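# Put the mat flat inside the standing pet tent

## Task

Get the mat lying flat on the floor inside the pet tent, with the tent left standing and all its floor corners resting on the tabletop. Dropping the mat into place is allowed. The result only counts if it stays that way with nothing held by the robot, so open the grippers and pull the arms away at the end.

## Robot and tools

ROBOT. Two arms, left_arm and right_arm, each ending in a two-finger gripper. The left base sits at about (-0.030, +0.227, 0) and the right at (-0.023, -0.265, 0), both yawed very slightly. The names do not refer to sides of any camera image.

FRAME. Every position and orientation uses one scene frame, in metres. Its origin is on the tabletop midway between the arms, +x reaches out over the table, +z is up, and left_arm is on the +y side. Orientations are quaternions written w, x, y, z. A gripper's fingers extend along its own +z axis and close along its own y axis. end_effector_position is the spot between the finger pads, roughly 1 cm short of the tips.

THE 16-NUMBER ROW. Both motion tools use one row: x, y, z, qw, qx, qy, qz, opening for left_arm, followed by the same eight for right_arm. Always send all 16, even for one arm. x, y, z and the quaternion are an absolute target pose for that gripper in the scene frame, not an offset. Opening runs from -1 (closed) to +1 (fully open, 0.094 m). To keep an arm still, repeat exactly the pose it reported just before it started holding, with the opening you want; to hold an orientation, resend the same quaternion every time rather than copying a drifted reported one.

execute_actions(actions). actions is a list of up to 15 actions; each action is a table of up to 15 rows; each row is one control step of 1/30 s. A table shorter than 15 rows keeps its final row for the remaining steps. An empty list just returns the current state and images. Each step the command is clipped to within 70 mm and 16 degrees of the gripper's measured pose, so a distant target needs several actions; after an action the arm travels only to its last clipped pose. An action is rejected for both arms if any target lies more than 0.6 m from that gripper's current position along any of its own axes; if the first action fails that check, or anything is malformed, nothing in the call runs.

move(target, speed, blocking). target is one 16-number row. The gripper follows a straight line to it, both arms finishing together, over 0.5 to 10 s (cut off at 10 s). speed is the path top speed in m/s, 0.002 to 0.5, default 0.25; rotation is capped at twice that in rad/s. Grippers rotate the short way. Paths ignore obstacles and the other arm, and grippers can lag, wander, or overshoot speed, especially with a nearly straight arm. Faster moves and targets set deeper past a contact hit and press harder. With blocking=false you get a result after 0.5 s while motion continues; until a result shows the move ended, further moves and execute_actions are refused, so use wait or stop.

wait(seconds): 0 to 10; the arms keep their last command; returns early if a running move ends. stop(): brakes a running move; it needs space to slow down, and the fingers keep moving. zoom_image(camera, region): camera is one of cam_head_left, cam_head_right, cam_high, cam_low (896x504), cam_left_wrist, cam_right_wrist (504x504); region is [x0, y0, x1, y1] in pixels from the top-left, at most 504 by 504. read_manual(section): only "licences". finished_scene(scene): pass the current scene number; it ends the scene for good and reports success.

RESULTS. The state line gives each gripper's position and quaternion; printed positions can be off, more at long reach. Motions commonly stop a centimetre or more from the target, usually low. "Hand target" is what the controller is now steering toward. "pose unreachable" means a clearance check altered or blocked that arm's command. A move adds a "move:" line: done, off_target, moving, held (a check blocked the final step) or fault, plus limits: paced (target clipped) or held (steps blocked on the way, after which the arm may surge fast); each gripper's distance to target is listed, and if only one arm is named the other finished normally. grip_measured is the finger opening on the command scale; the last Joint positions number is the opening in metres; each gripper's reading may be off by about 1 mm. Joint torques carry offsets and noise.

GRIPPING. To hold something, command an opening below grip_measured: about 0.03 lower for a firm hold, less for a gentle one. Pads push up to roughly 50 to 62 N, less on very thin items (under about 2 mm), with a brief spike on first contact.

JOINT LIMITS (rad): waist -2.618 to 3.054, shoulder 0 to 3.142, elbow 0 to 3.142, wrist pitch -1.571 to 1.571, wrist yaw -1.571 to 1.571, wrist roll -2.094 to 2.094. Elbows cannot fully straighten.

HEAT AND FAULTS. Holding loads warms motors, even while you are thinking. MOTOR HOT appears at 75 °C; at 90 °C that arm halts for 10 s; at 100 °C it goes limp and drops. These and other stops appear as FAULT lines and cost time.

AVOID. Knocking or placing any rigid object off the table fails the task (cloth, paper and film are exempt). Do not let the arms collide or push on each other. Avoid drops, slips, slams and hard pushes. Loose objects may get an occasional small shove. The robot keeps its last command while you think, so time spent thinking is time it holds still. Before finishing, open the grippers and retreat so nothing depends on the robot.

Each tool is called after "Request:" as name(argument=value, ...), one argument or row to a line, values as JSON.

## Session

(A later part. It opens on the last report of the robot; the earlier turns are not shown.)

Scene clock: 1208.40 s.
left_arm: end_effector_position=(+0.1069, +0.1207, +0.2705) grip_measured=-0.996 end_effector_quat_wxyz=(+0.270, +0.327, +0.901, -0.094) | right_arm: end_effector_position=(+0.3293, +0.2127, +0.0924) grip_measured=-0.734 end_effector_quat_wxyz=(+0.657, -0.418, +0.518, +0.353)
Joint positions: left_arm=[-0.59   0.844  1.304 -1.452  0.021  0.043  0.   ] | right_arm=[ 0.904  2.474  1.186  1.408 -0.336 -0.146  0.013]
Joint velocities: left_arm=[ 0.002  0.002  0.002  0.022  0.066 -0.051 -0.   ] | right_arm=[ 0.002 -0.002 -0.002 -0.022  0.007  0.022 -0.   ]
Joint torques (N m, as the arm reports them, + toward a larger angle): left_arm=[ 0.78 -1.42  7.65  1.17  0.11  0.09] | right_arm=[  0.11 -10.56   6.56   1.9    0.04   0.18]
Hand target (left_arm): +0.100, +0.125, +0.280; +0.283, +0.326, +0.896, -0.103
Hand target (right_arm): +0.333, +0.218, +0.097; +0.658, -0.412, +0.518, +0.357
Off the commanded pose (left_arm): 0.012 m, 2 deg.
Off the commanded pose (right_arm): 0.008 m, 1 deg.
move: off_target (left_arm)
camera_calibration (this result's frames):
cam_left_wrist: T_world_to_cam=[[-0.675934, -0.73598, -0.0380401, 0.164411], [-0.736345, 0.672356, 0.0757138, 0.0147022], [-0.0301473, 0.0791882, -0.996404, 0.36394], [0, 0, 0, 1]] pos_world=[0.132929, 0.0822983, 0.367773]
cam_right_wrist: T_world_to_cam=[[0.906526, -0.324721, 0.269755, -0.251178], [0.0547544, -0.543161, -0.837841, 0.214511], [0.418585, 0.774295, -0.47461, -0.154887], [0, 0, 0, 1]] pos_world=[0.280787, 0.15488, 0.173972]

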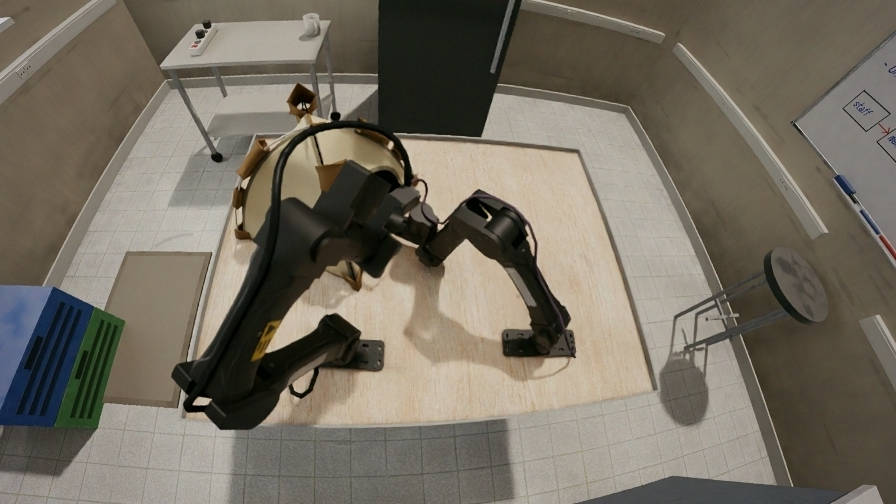

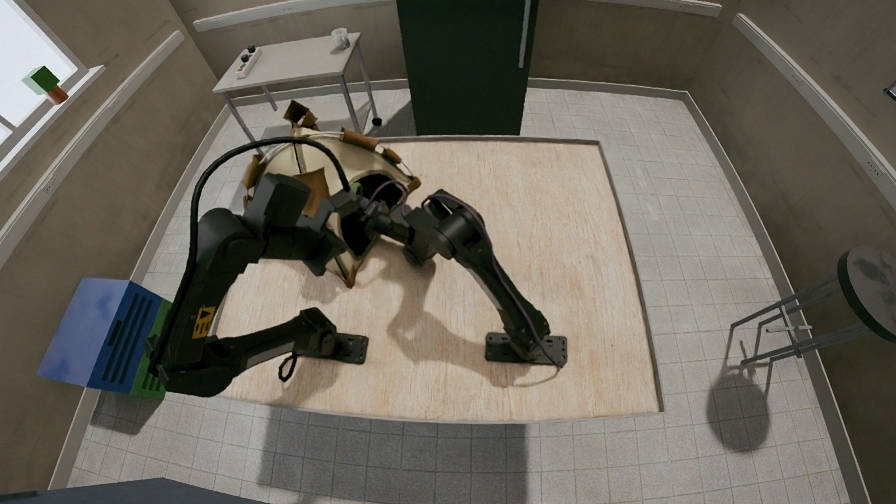

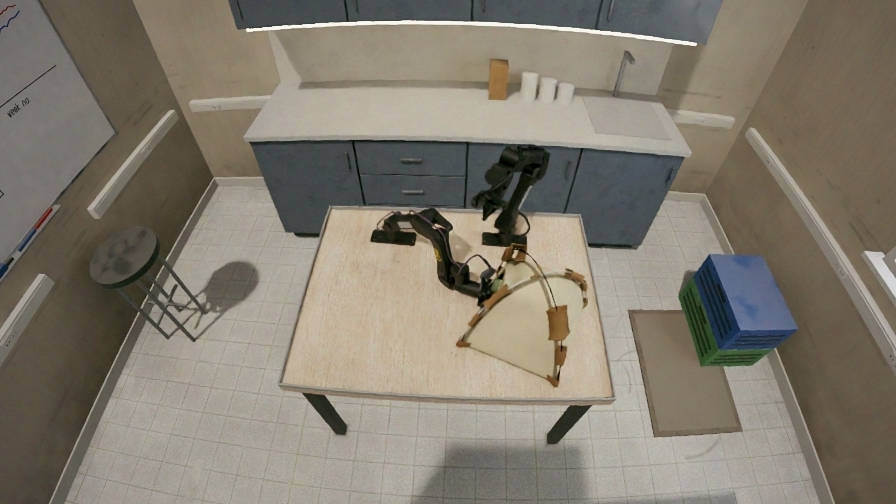

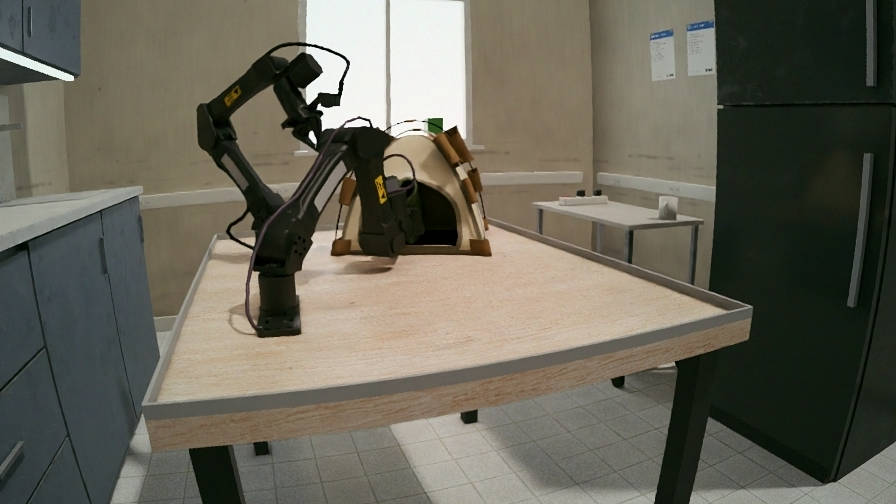

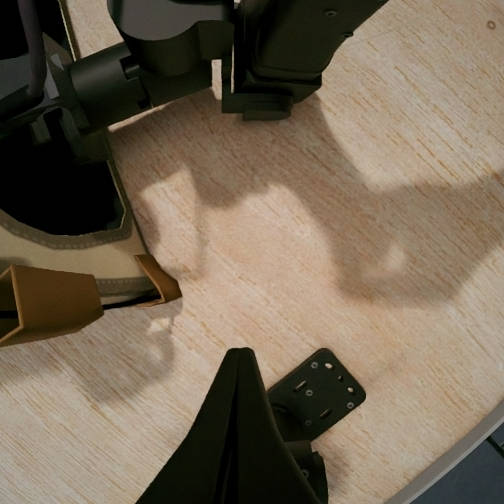

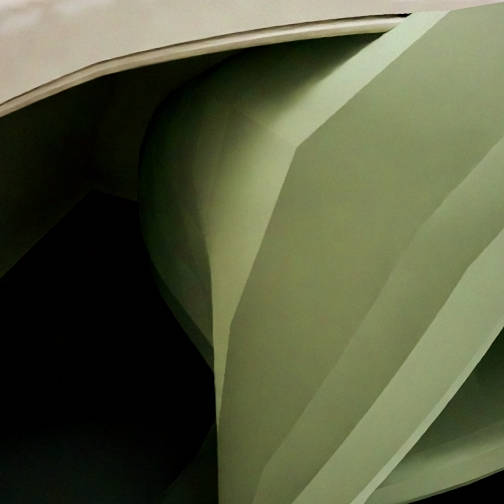

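Request:
execute_actions(
  actions=[
    [[0.10,0.125,0.28,0.2826,0.3262,0.8962,-0.1028,-1.0, 0.334,0.218,0.097,0.6582,-0.4125,0.5186,0.3574,-0.5],[0.10,0.125,0.28,0.2826,0.3262,0.8962,-0.1028,-1.0, 0.334,0.218,0.097,0.6582,-0.4125,0.5186,0.3574,-0.4],[0.10,0.125,0.28,0.2826,0.3262,0.8962,-0.1028,-1.0, 0.334,0.218,0.097,0.6582,-0.4125,0.5186,0.3574,-0.3],[0.10,0.125,0.28,0.2826,0.3262,0.8962,-0.1028,-1.0, 0.334,0.218,0.097,0.6582,-0.4125,0.5186,0.3574,-0.2],[0.10,0.125,0.28,0.2826,0.3262,0.8962,-0.1028,-1.0, 0.334,0.218,0.097,0.6582,-0.4125,0.5186,0.3574,-0.1],[0.10,0.125,0.28,0.2826,0.3262,0.8962,-0.1028,-1.0, 0.334,0.218,0.097,0.6582,-0.4125,0.5186,0.3574,0.0],[0.10,0.125,0.28,0.2826,0.3262,0.8962,-0.1028,-1.0, 0.334,0.218,0.097,0.6582,-0.4125,0.5186,0.3574,0.1],[0.10,0.125,0.28,0.2826,0.3262,0.8962,-0.1028,-1.0, 0.334,0.218,0.097,0.6582,-0.4125,0.5186,0.3574,0.2],[0.10,0.125,0.28,0.2826,0.3262,0.8962,-0.1028,-1.0, 0.334,0.218,0.097,0.6582,-0.4125,0.5186,0.3574,0.3],[0.10,0.125,0.28,0.2826,0.3262,0.8962,-0.1028,-1.0, 0.334,0.218,0.097,0.6582,-0.4125,0.5186,0.3574,0.4],[0.10,0.125,0.28,0.2826,0.3262,0.8962,-0.1028,-1.0, 0.334,0.218,0.097,0.6582,-0.4125,0.5186,0.3574,0.5],[0.10,0.125,0.28,0.2826,0.3262,0.8962,-0.1028,-1.0, 0.334,0.218,0.097,0.6582,-0.4125,0.5186,0.3574,0.6],[0.10,0.125,0.28,0.2826,0.3262,0.8962,-0.1028,-1.0, 0.334,0.218,0.097,0.6582,-0.4125,0.5186,0.3574,0.75],[0.10,0.125,0.28,0.2826,0.3262,0.8962,-0.1028,-1.0, 0.334,0.218,0.097,0.6582,-0.4125,0.5186,0.3574,0.9],[0.10,0.125,0.28,0.2826,0.3262,0.8962,-0.1028,-1.0, 0.334,0.218,0.097,0.6582,-0.4125,0.5186,0.3574,1.0]],
  ],
)

Request:
wait(
  seconds=1,
)

Request:
zoom_image(
  camera="cam_low",
  region=[325, 150, 505, 270],
)

Scene clock: 1219.67 s.
left_arm: end_effector_position=(+0.1069, +0.1207, +0.2705) grip_measured=-0.996 end_effector_quat_wxyz=(+0.270, +0.327, +0.901, -0.094) | right_arm: end_effector_position=(+0.3297, +0.2131, +0.0867) grip_measured=+0.950 end_effector_quat_wxyz=(+0.649, -0.419, +0.528, +0.353)
Joint positions: left_arm=[-0.59   0.844  1.304 -1.452  0.021  0.043  0.   ] | right_arm=[ 0.904  2.474  1.186  1.384 -0.335 -0.141  0.092]
Joint velocities: left_arm=[-0.007  0.012  0.002  0.007 -0.066 -0.11   0.001] | right_arm=[-0.007 -0.012 -0.007 -0.037 -0.022  0.022  0.107]
Joint torques (N m, as the arm reports them, + toward a larger angle): left_arm=[ 0.78 -1.42  7.65  1.18  0.11  0.1 ] | right_arm=[  0.01 -10.52   6.48   2.19   0.05   0.1 ]
Hand target (left_arm): +0.100, +0.125, +0.280; +0.283, +0.326, +0.896, -0.103
Hand target (right_arm): +0.334, +0.218, +0.097; +0.658, -0.412, +0.519, +0.357
Off the commanded pose (left_arm): 0.012 m, 2 deg.
Off the commanded pose (right_arm): 0.012 m, 2 deg.
camera_calibration (this result's frames):
cam_left_wrist: T_world_to_cam=[[-0.675934, -0.73598, -0.0380401, 0.164411], [-0.736345, 0.672356, 0.0757138, 0.0147022], [-0.0301473, 0.0791882, -0.996404, 0.36394], [0, 0, 0, 1]] pos_world=[0.132929, 0.0822983, 0.367773]
cam_right_wrist: T_world_to_cam=[[0.912118, -0.320443, 0.255651, -0.251467], [0.0372661, -0.556247, -0.830181, 0.217835], [0.408231, 0.76675, -0.495421, -0.1513], [0, 0, 0, 1]] pos_world=[0.283015, 0.156599, 0.170173]

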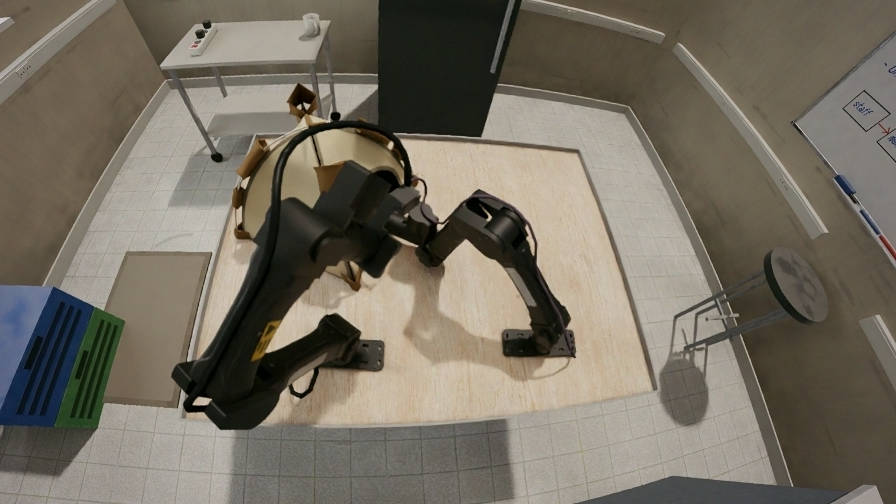

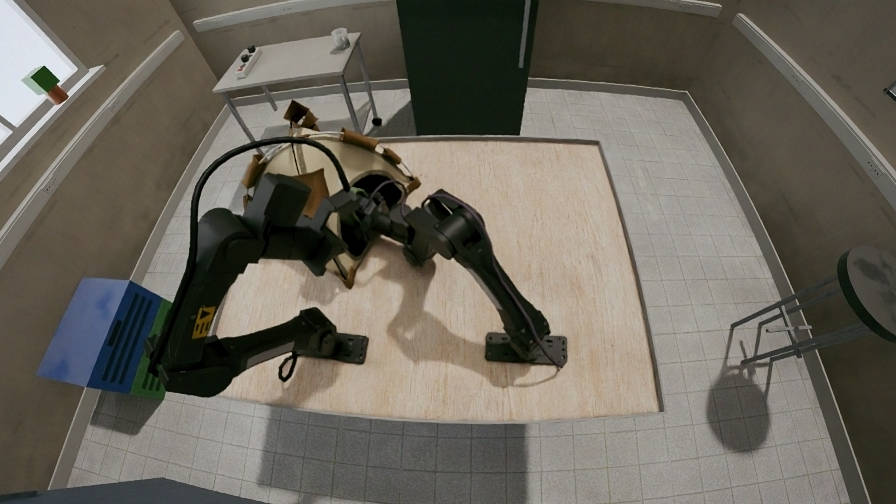

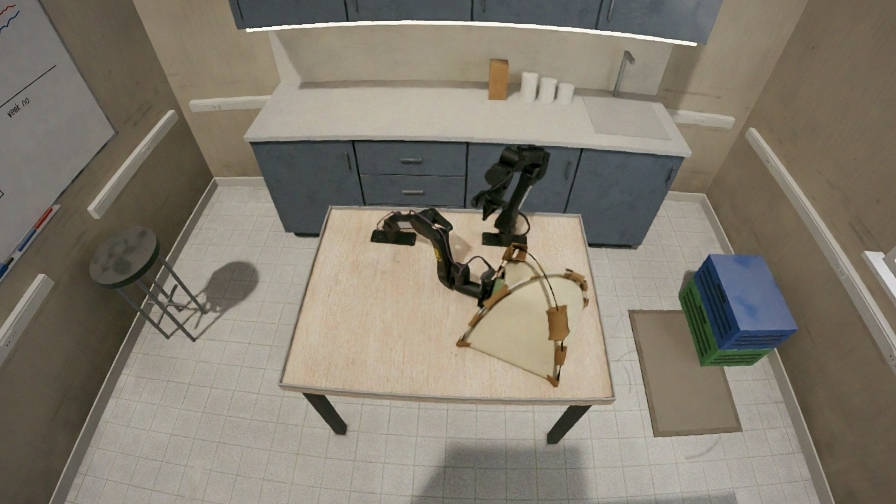

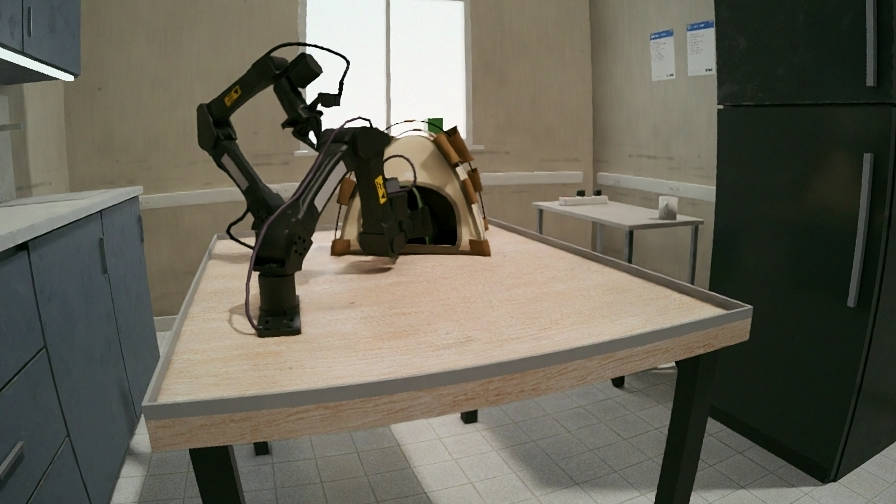

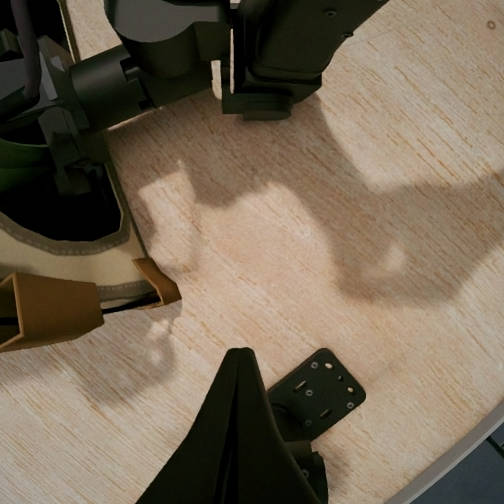

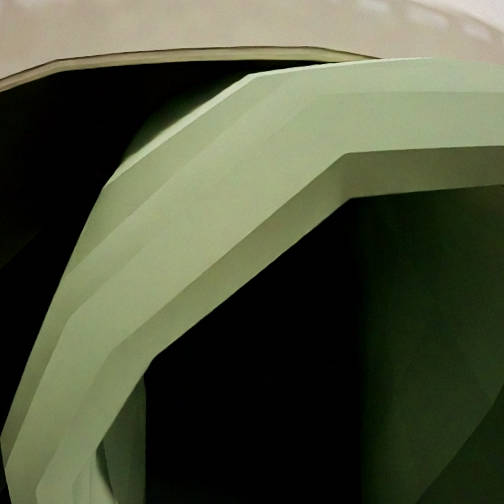

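Scene clock: 1220.67 s.
left_arm: end_effector_position=(+0.1069, +0.1207, +0.2705) grip_measured=-0.996 end_effector_quat_wxyz=(+0.270, +0.327, +0.901, -0.094) | right_arm: end_effector_position=(+0.3297, +0.2131, +0.0867) grip_measured=+1.000 end_effector_quat_wxyz=(+0.649, -0.419, +0.528, +0.353)
Joint positions: left_arm=[-0.59   0.844  1.304 -1.452  0.021  0.043  0.   ] | right_arm=[ 0.904  2.474  1.186  1.384 -0.335 -0.141  0.094]
Joint velocities: left_arm=[ 0.017 -0.002 -0.007  0.022 -0.051 -0.066  0.001] | right_arm=[-0.012  0.002 -0.002  0.037 -0.007  0.037  0.   ]
Joint torques (N m, as the arm reports them, + toward a larger angle): left_arm=[ 0.79 -1.39  7.67  1.18  0.11  0.07] | right_arm=[  0.08 -10.58   6.47   2.18   0.05   0.1 ]
Hand target (left_arm): +0.100, +0.125, +0.280; +0.283, +0.326, +0.896, -0.103
Hand target (right_arm): +0.334, +0.218, +0.097; +0.658, -0.412, +0.519, +0.357
Off the commanded pose (left_arm): 0.012 m, 2 deg.
Off the commanded pose (right_arm): 0.012 m, 2 deg.
wait: 1.00 s; at rest by 0.23 s
camera_calibration (this result's frames):
cam_left_wrist: T_world_to_cam=[[-0.675934, -0.73598, -0.0380401, 0.164411], [-0.736345, 0.672356, 0.0757138, 0.0147022], [-0.0301473, 0.0791882, -0.996404, 0.36394], [0, 0, 0, 1]] pos_world=[0.132929, 0.0822983, 0.367773]
cam_right_wrist: T_world_to_cam=[[0.912118, -0.320443, 0.255651, -0.251467], [0.0372661, -0.556247, -0.830181, 0.217835], [0.408231, 0.76675, -0.495421, -0.1513], [0, 0, 0, 1]] pos_world=[0.283015, 0.156599, 0.170173]

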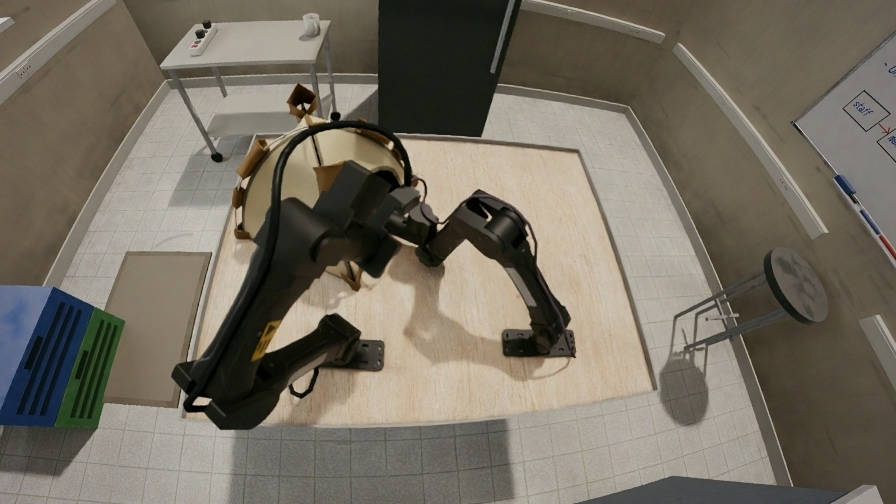

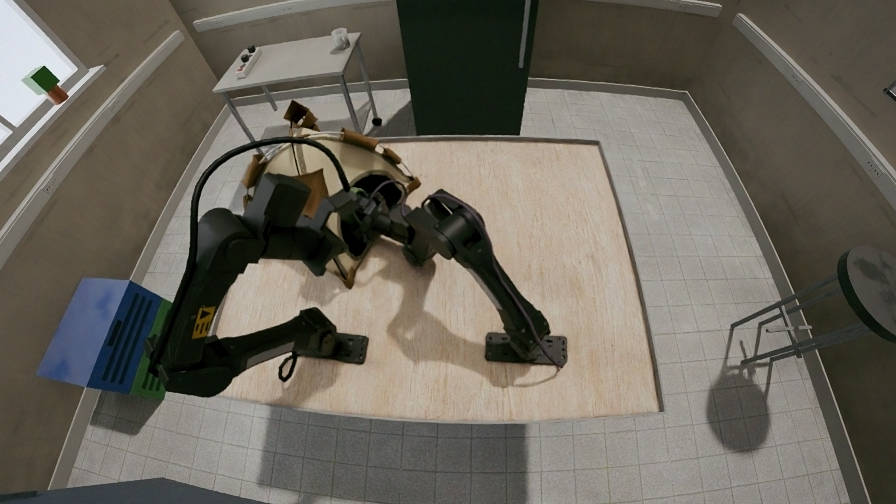

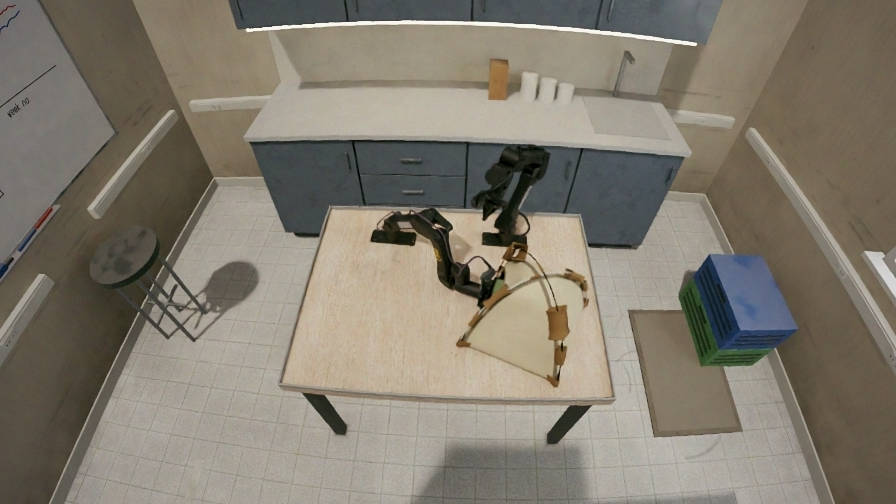

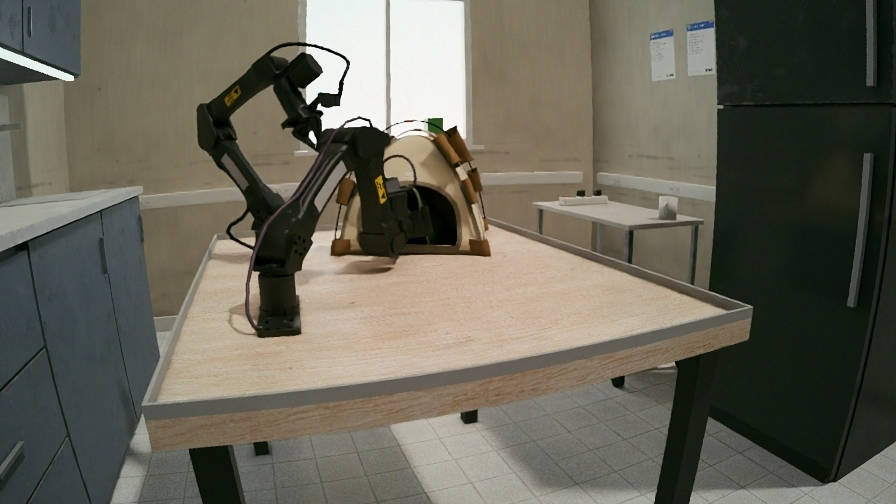

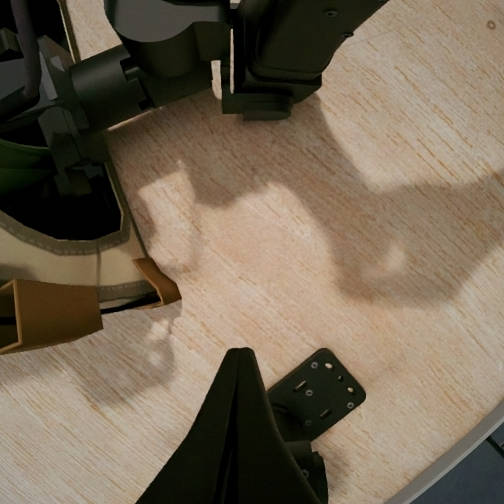

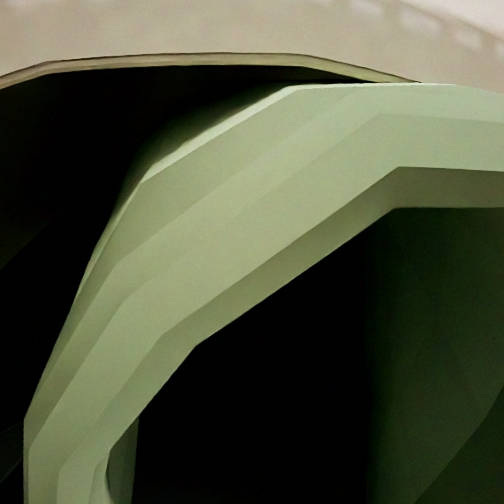

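Region (325, 150, 505, 270) of cam_low's 896x504 image, scaled by 2.800, with more detail than that image has.

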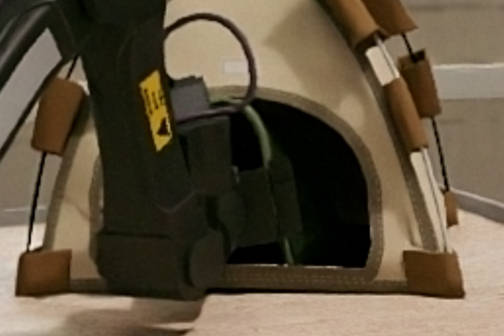

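Request:
execute_actions(
  actions=[],
)

Scene clock: 1238.83 s.
left_arm: end_effector_position=(+0.1069, +0.1207, +0.2705) grip_measured=-0.996 end_effector_quat_wxyz=(+0.270, +0.327, +0.901, -0.094) | right_arm: end_effector_position=(+0.3297, +0.2131, +0.0867) grip_measured=+1.000 end_effector_quat_wxyz=(+0.649, -0.419, +0.528, +0.353)
Joint positions: left_arm=[-0.59   0.844  1.304 -1.452  0.021  0.043  0.   ] | right_arm=[ 0.904  2.474  1.186  1.384 -0.335 -0.141  0.094]
Joint velocities: left_arm=[-0.017 -0.007 -0.022 -0.037  0.007 -0.051 -0.001] | right_arm=[ 0.007 -0.002 -0.012 -0.051 -0.037  0.007  0.   ]
Joint torques (N m, as the arm reports them, + toward a larger angle): left_arm=[ 0.87 -1.39  7.74  1.17  0.11  0.08] | right_arm=[  0.06 -10.6    6.43   2.18   0.05   0.11]
Hand target (left_arm): +0.100, +0.125, +0.280; +0.283, +0.326, +0.896, -0.103
Hand target (right_arm): +0.334, +0.218, +0.097; +0.658, -0.412, +0.519, +0.357
Off the commanded pose (left_arm): 0.012 m, 2 deg.
Off the commanded pose (right_arm): 0.012 m, 2 deg.
camera_calibration (this result's frames):
cam_left_wrist: T_world_to_cam=[[-0.675934, -0.73598, -0.0380401, 0.164411], [-0.736345, 0.672356, 0.0757138, 0.0147022], [-0.0301473, 0.0791882, -0.996404, 0.36394], [0, 0, 0, 1]] pos_world=[0.132929, 0.0822983, 0.367773]
cam_right_wrist: T_world_to_cam=[[0.912118, -0.320443, 0.255651, -0.251467], [0.0372661, -0.556247, -0.830181, 0.217835], [0.408231, 0.76675, -0.495421, -0.1513], [0, 0, 0, 1]] pos_world=[0.283015, 0.156599, 0.170173]

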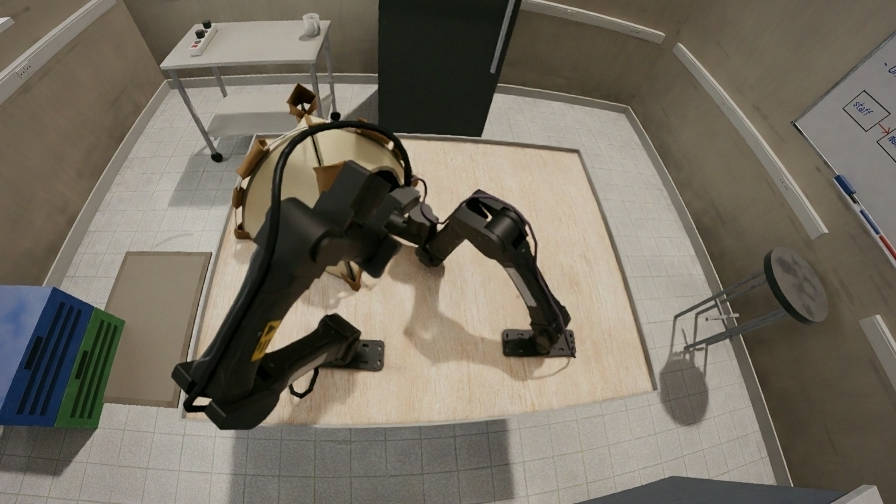

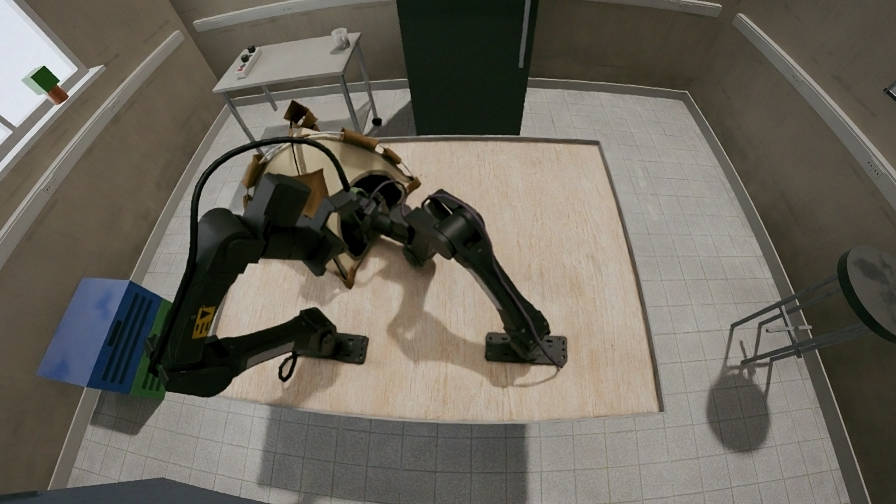

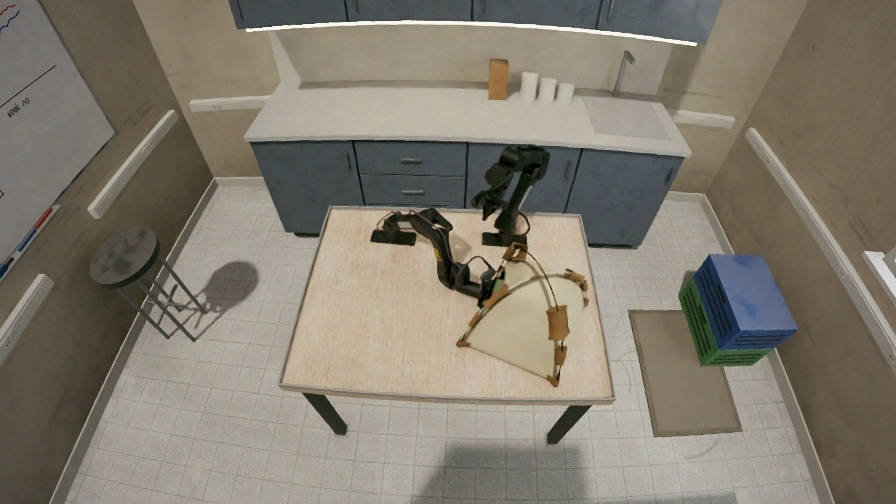

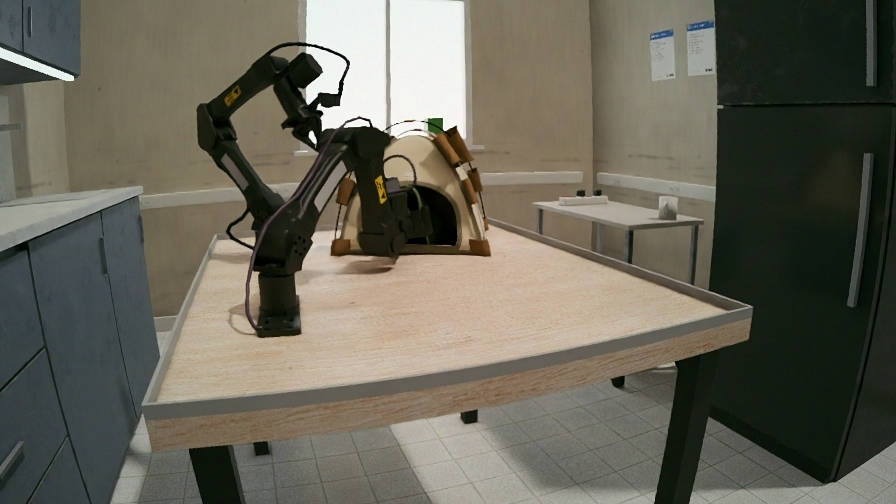

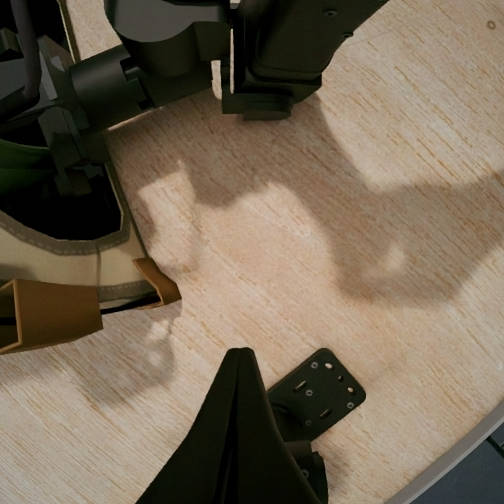

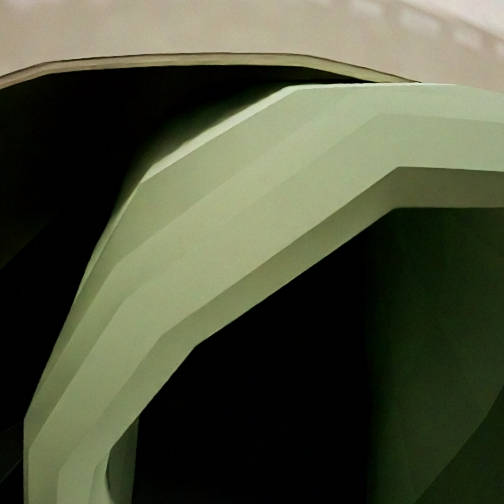

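Request:
move(
  target=[0.10,0.125,0.28,0.2826,0.3262,0.8962,-0.1028,-1.0, 0.318,0.178,0.105,0.6582,-0.4125,0.5186,0.3574,1.0],
  speed=0.06,
)

Request:
zoom_image(
  camera="cam_low",
  region=[325,150,505,270],
)

Scene clock: 1242.63 s.
left_arm: end_effector_position=(+0.1069, +0.1207, +0.2705) grip_measured=-0.996 end_effector_quat_wxyz=(+0.270, +0.327, +0.901, -0.094) | right_arm: end_effector_position=(+0.3170, +0.1847, +0.0871) grip_measured=+1.000 end_effector_quat_wxyz=(+0.644, -0.421, +0.531, +0.354)
Joint positions: left_arm=[-0.59   0.844  1.304 -1.452  0.021  0.043  0.   ] | right_arm=[ 0.878  2.41   1.039  1.457 -0.364 -0.137  0.094]
Joint velocities: left_arm=[-0.012 -0.012 -0.037 -0.007 -0.022 -0.051 -0.001] | right_arm=[-0.007 -0.017 -0.012 -0.022  0.022  0.022  0.   ]
Joint torques (N m, as the arm reports them, + toward a larger angle): left_arm=[ 0.91 -1.52  7.65  1.18  0.11  0.1 ] | right_arm=[ -0.92 -12.41   2.36   2.48  -0.02   0.11]
Hand target (left_arm): +0.100, +0.125, +0.280; +0.283, +0.326, +0.896, -0.103
Hand target (right_arm): +0.319, +0.178, +0.104; +0.658, -0.413, +0.519, +0.357
Off the commanded pose (left_arm): 0.012 m, 2 deg.
Off the commanded pose (right_arm): 0.019 m, 2 deg.
move: off_target (left_arm, right_arm)
camera_calibration (this result's frames):
cam_left_wrist: T_world_to_cam=[[-0.675934, -0.73598, -0.0380401, 0.164411], [-0.736345, 0.672356, 0.0757138, 0.0147022], [-0.0301473, 0.0791882, -0.996404, 0.36394], [0, 0, 0, 1]] pos_world=[0.132929, 0.0822983, 0.367773]
cam_right_wrist: T_world_to_cam=[[0.915457, -0.315337, 0.250003, -0.250582], [0.0315475, -0.563106, -0.825782, 0.205523], [0.401178, 0.763855, -0.505551, -0.120452], [0, 0, 0, 1]] pos_world=[0.271236, 0.128721, 0.171469]

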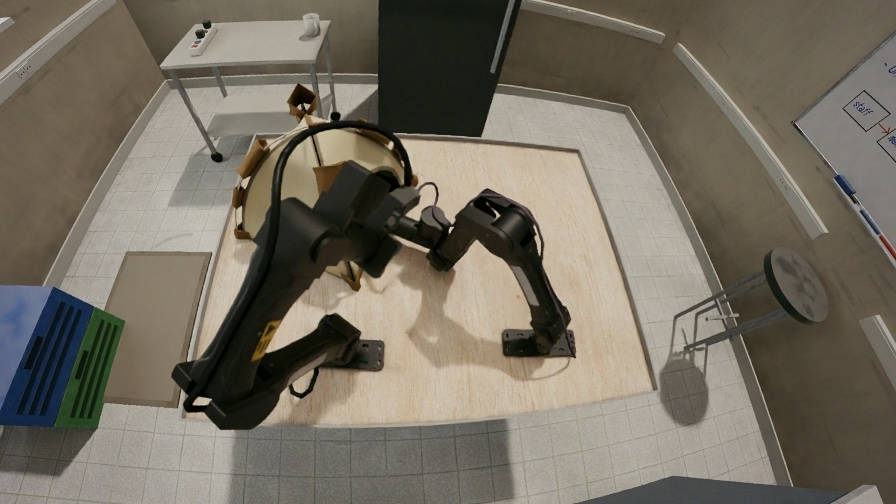

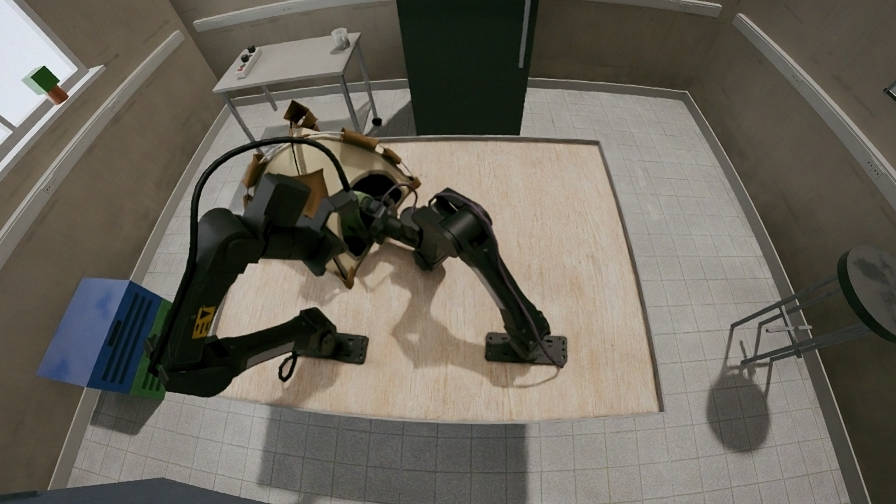

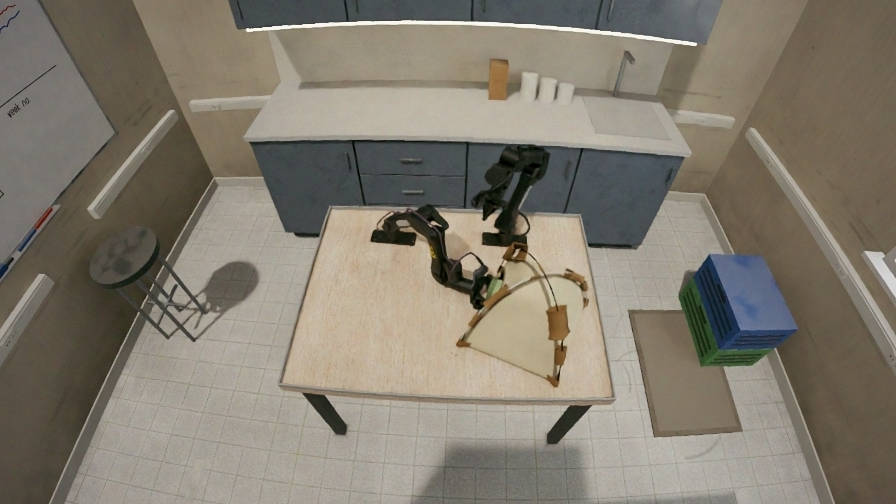

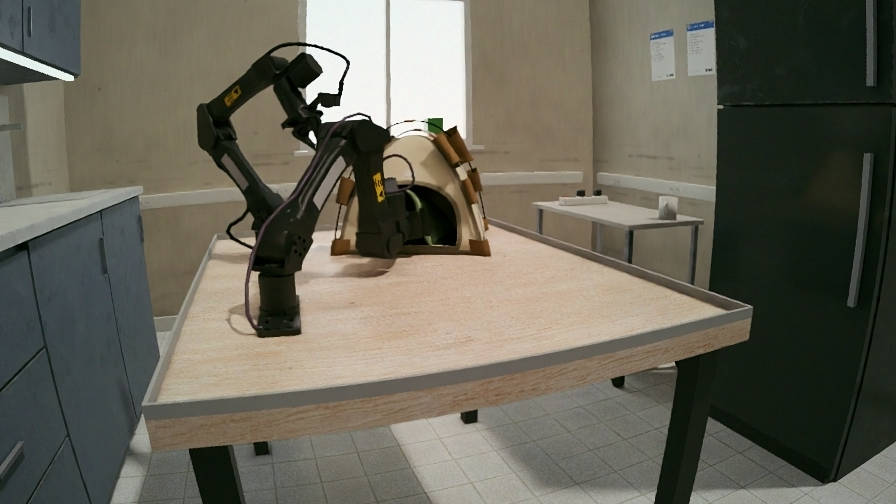

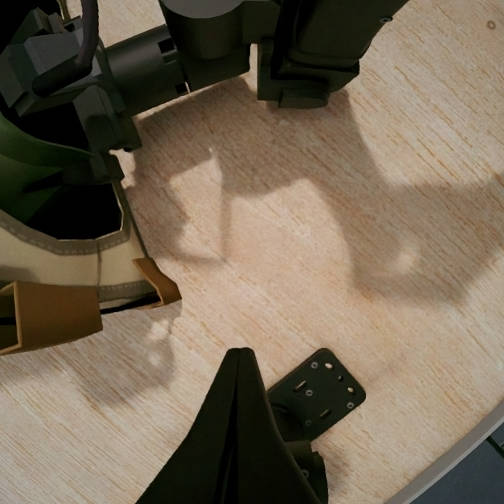

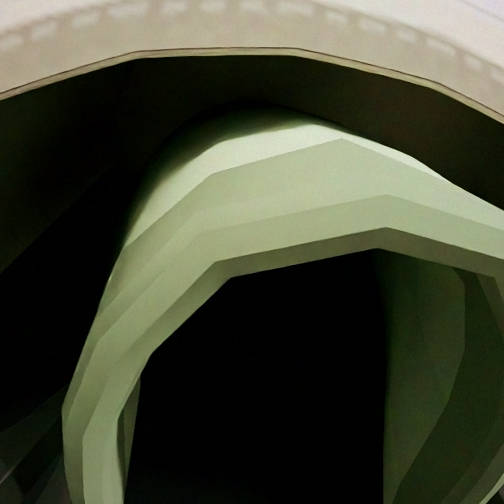

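Region (325, 150, 505, 270) of cam_low's 896x504 image, scaled by 2.800, with more detail than that image has.

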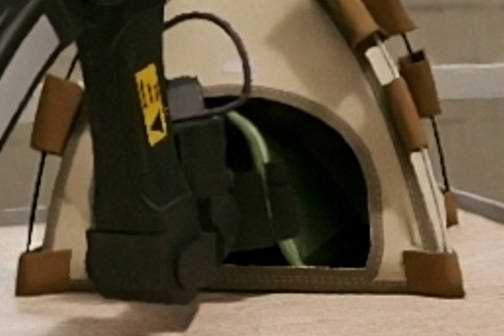

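Request:
move(
  target=[0.10,0.125,0.28,0.2826,0.3262,0.8962,-0.1028,-1.0, 0.302,0.138,0.118,0.5937,-0.4590,0.5770,0.3224,1.0],
  speed=0.06,
)

Request:
zoom_image(
  camera="cam_low",
  region=[325,150,505,270],
)

Scene clock: 1248.27 s.
left_arm: end_effector_position=(+0.1069, +0.1207, +0.2705) grip_measured=-0.996 end_effector_quat_wxyz=(+0.270, +0.327, +0.901, -0.094) | right_arm: end_effector_position=(+0.3019, +0.1446, +0.1156) grip_measured=+1.000 end_effector_quat_wxyz=(+0.595, -0.459, +0.574, +0.326)
Joint positions: left_arm=[-0.59   0.844  1.304 -1.452  0.021  0.043  0.   ] | right_arm=[ 0.83   2.082  0.84   1.154 -0.415 -0.209  0.094]
Joint velocities: left_arm=[-0.002 -0.012 -0.022  0.007 -0.007 -0.066  0.   ] | right_arm=[-0.012 -0.017 -0.012 -0.051 -0.022 -0.066  0.   ]
Joint torques (N m, as the arm reports them, + toward a larger angle): left_arm=[ 0.85 -1.45  7.75  1.17  0.12  0.09] | right_arm=[ -1.02 -10.45   3.01   2.11  -0.11  -0.05]
Hand target (left_arm): +0.100, +0.125, +0.280; +0.283, +0.326, +0.896, -0.103
Hand target (right_arm): +0.303, +0.138, +0.118; +0.593, -0.460, +0.577, +0.323
Off the commanded pose (left_arm): 0.012 m, 2 deg.
Off the commanded pose (right_arm): 0.007 m, 0 deg.
move: off_target (left_arm)
camera_calibration (this result's frames):
cam_left_wrist: T_world_to_cam=[[-0.675934, -0.73598, -0.0380401, 0.164411], [-0.736345, 0.672356, 0.0757138, 0.0147022], [-0.0301473, 0.0791882, -0.996404, 0.36394], [0, 0, 0, 1]] pos_world=[0.132929, 0.0822983, 0.367773]
cam_right_wrist: T_world_to_cam=[[0.930131, -0.276172, 0.242044, -0.265745], [-0.011598, -0.680875, -0.732308, 0.226204], [0.367045, 0.678335, -0.636506, -0.0315125], [0, 0, 0, 1]] pos_world=[0.261368, 0.102001, 0.209915]

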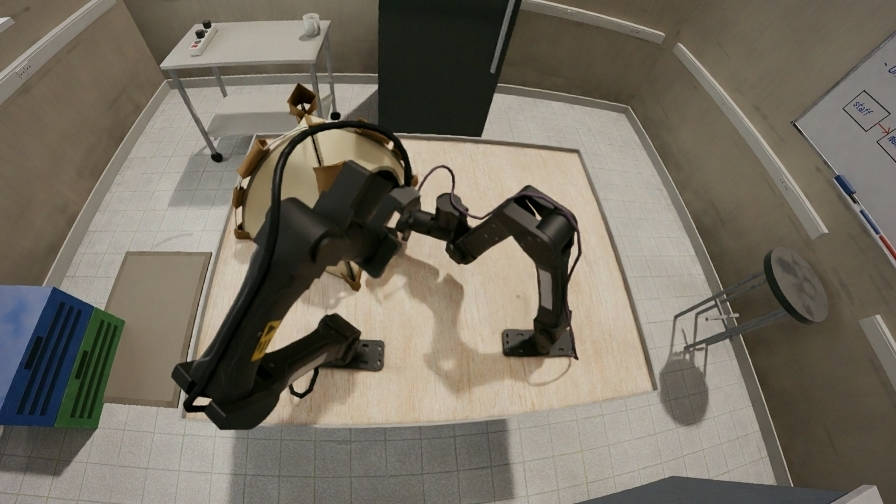

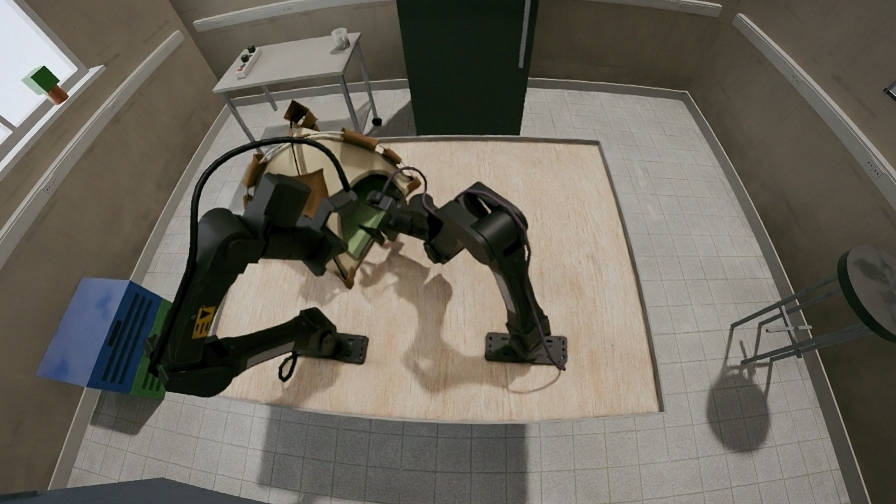

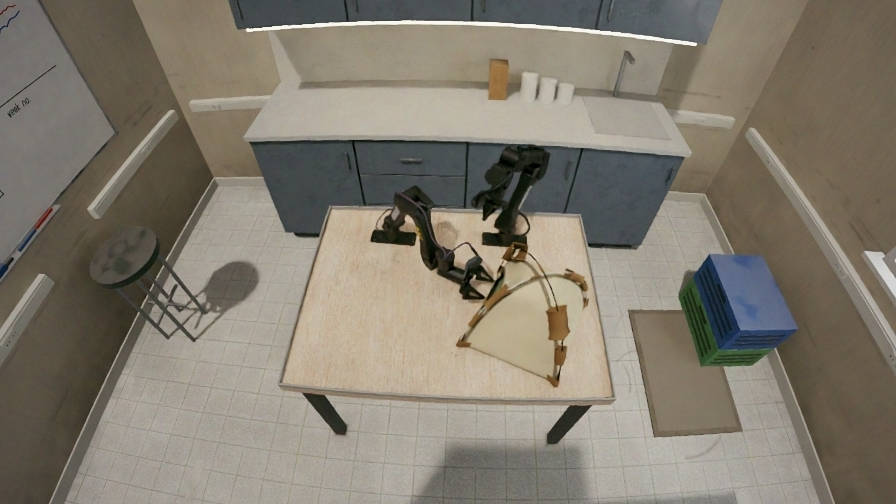

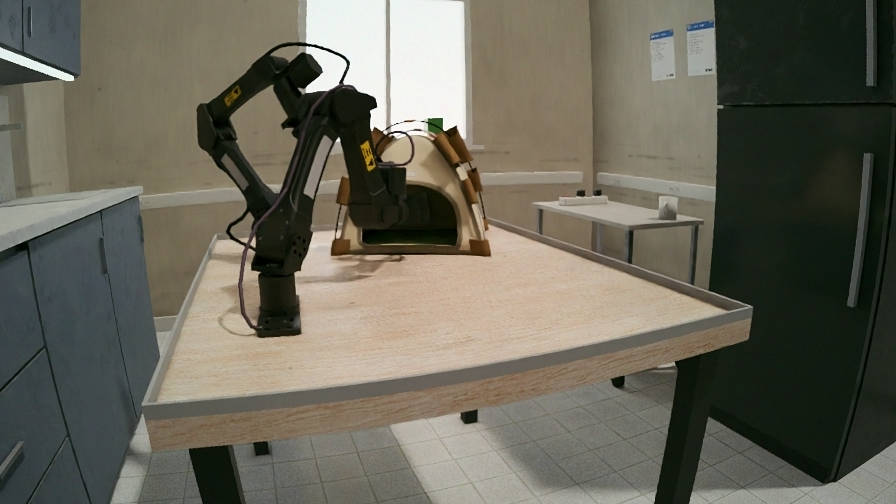

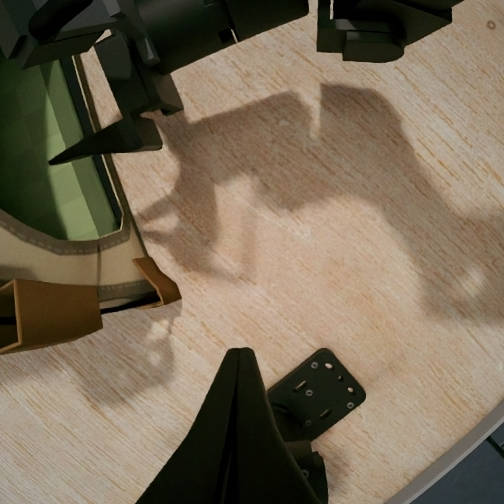

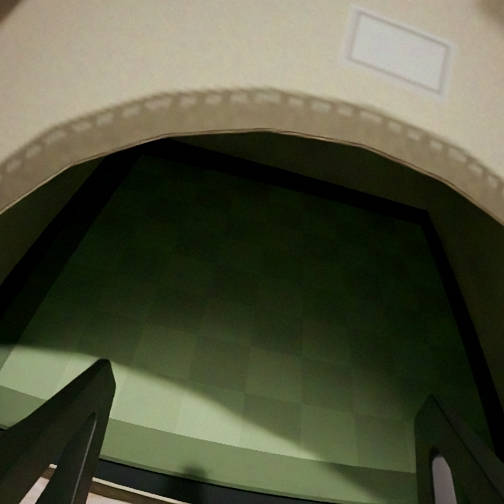

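Region (325, 150, 505, 270) of cam_low's 896x504 image, scaled by 2.800, with more detail than that image has.

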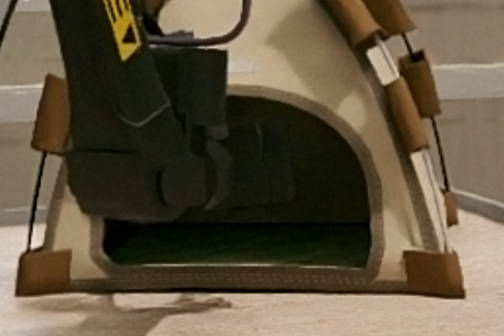

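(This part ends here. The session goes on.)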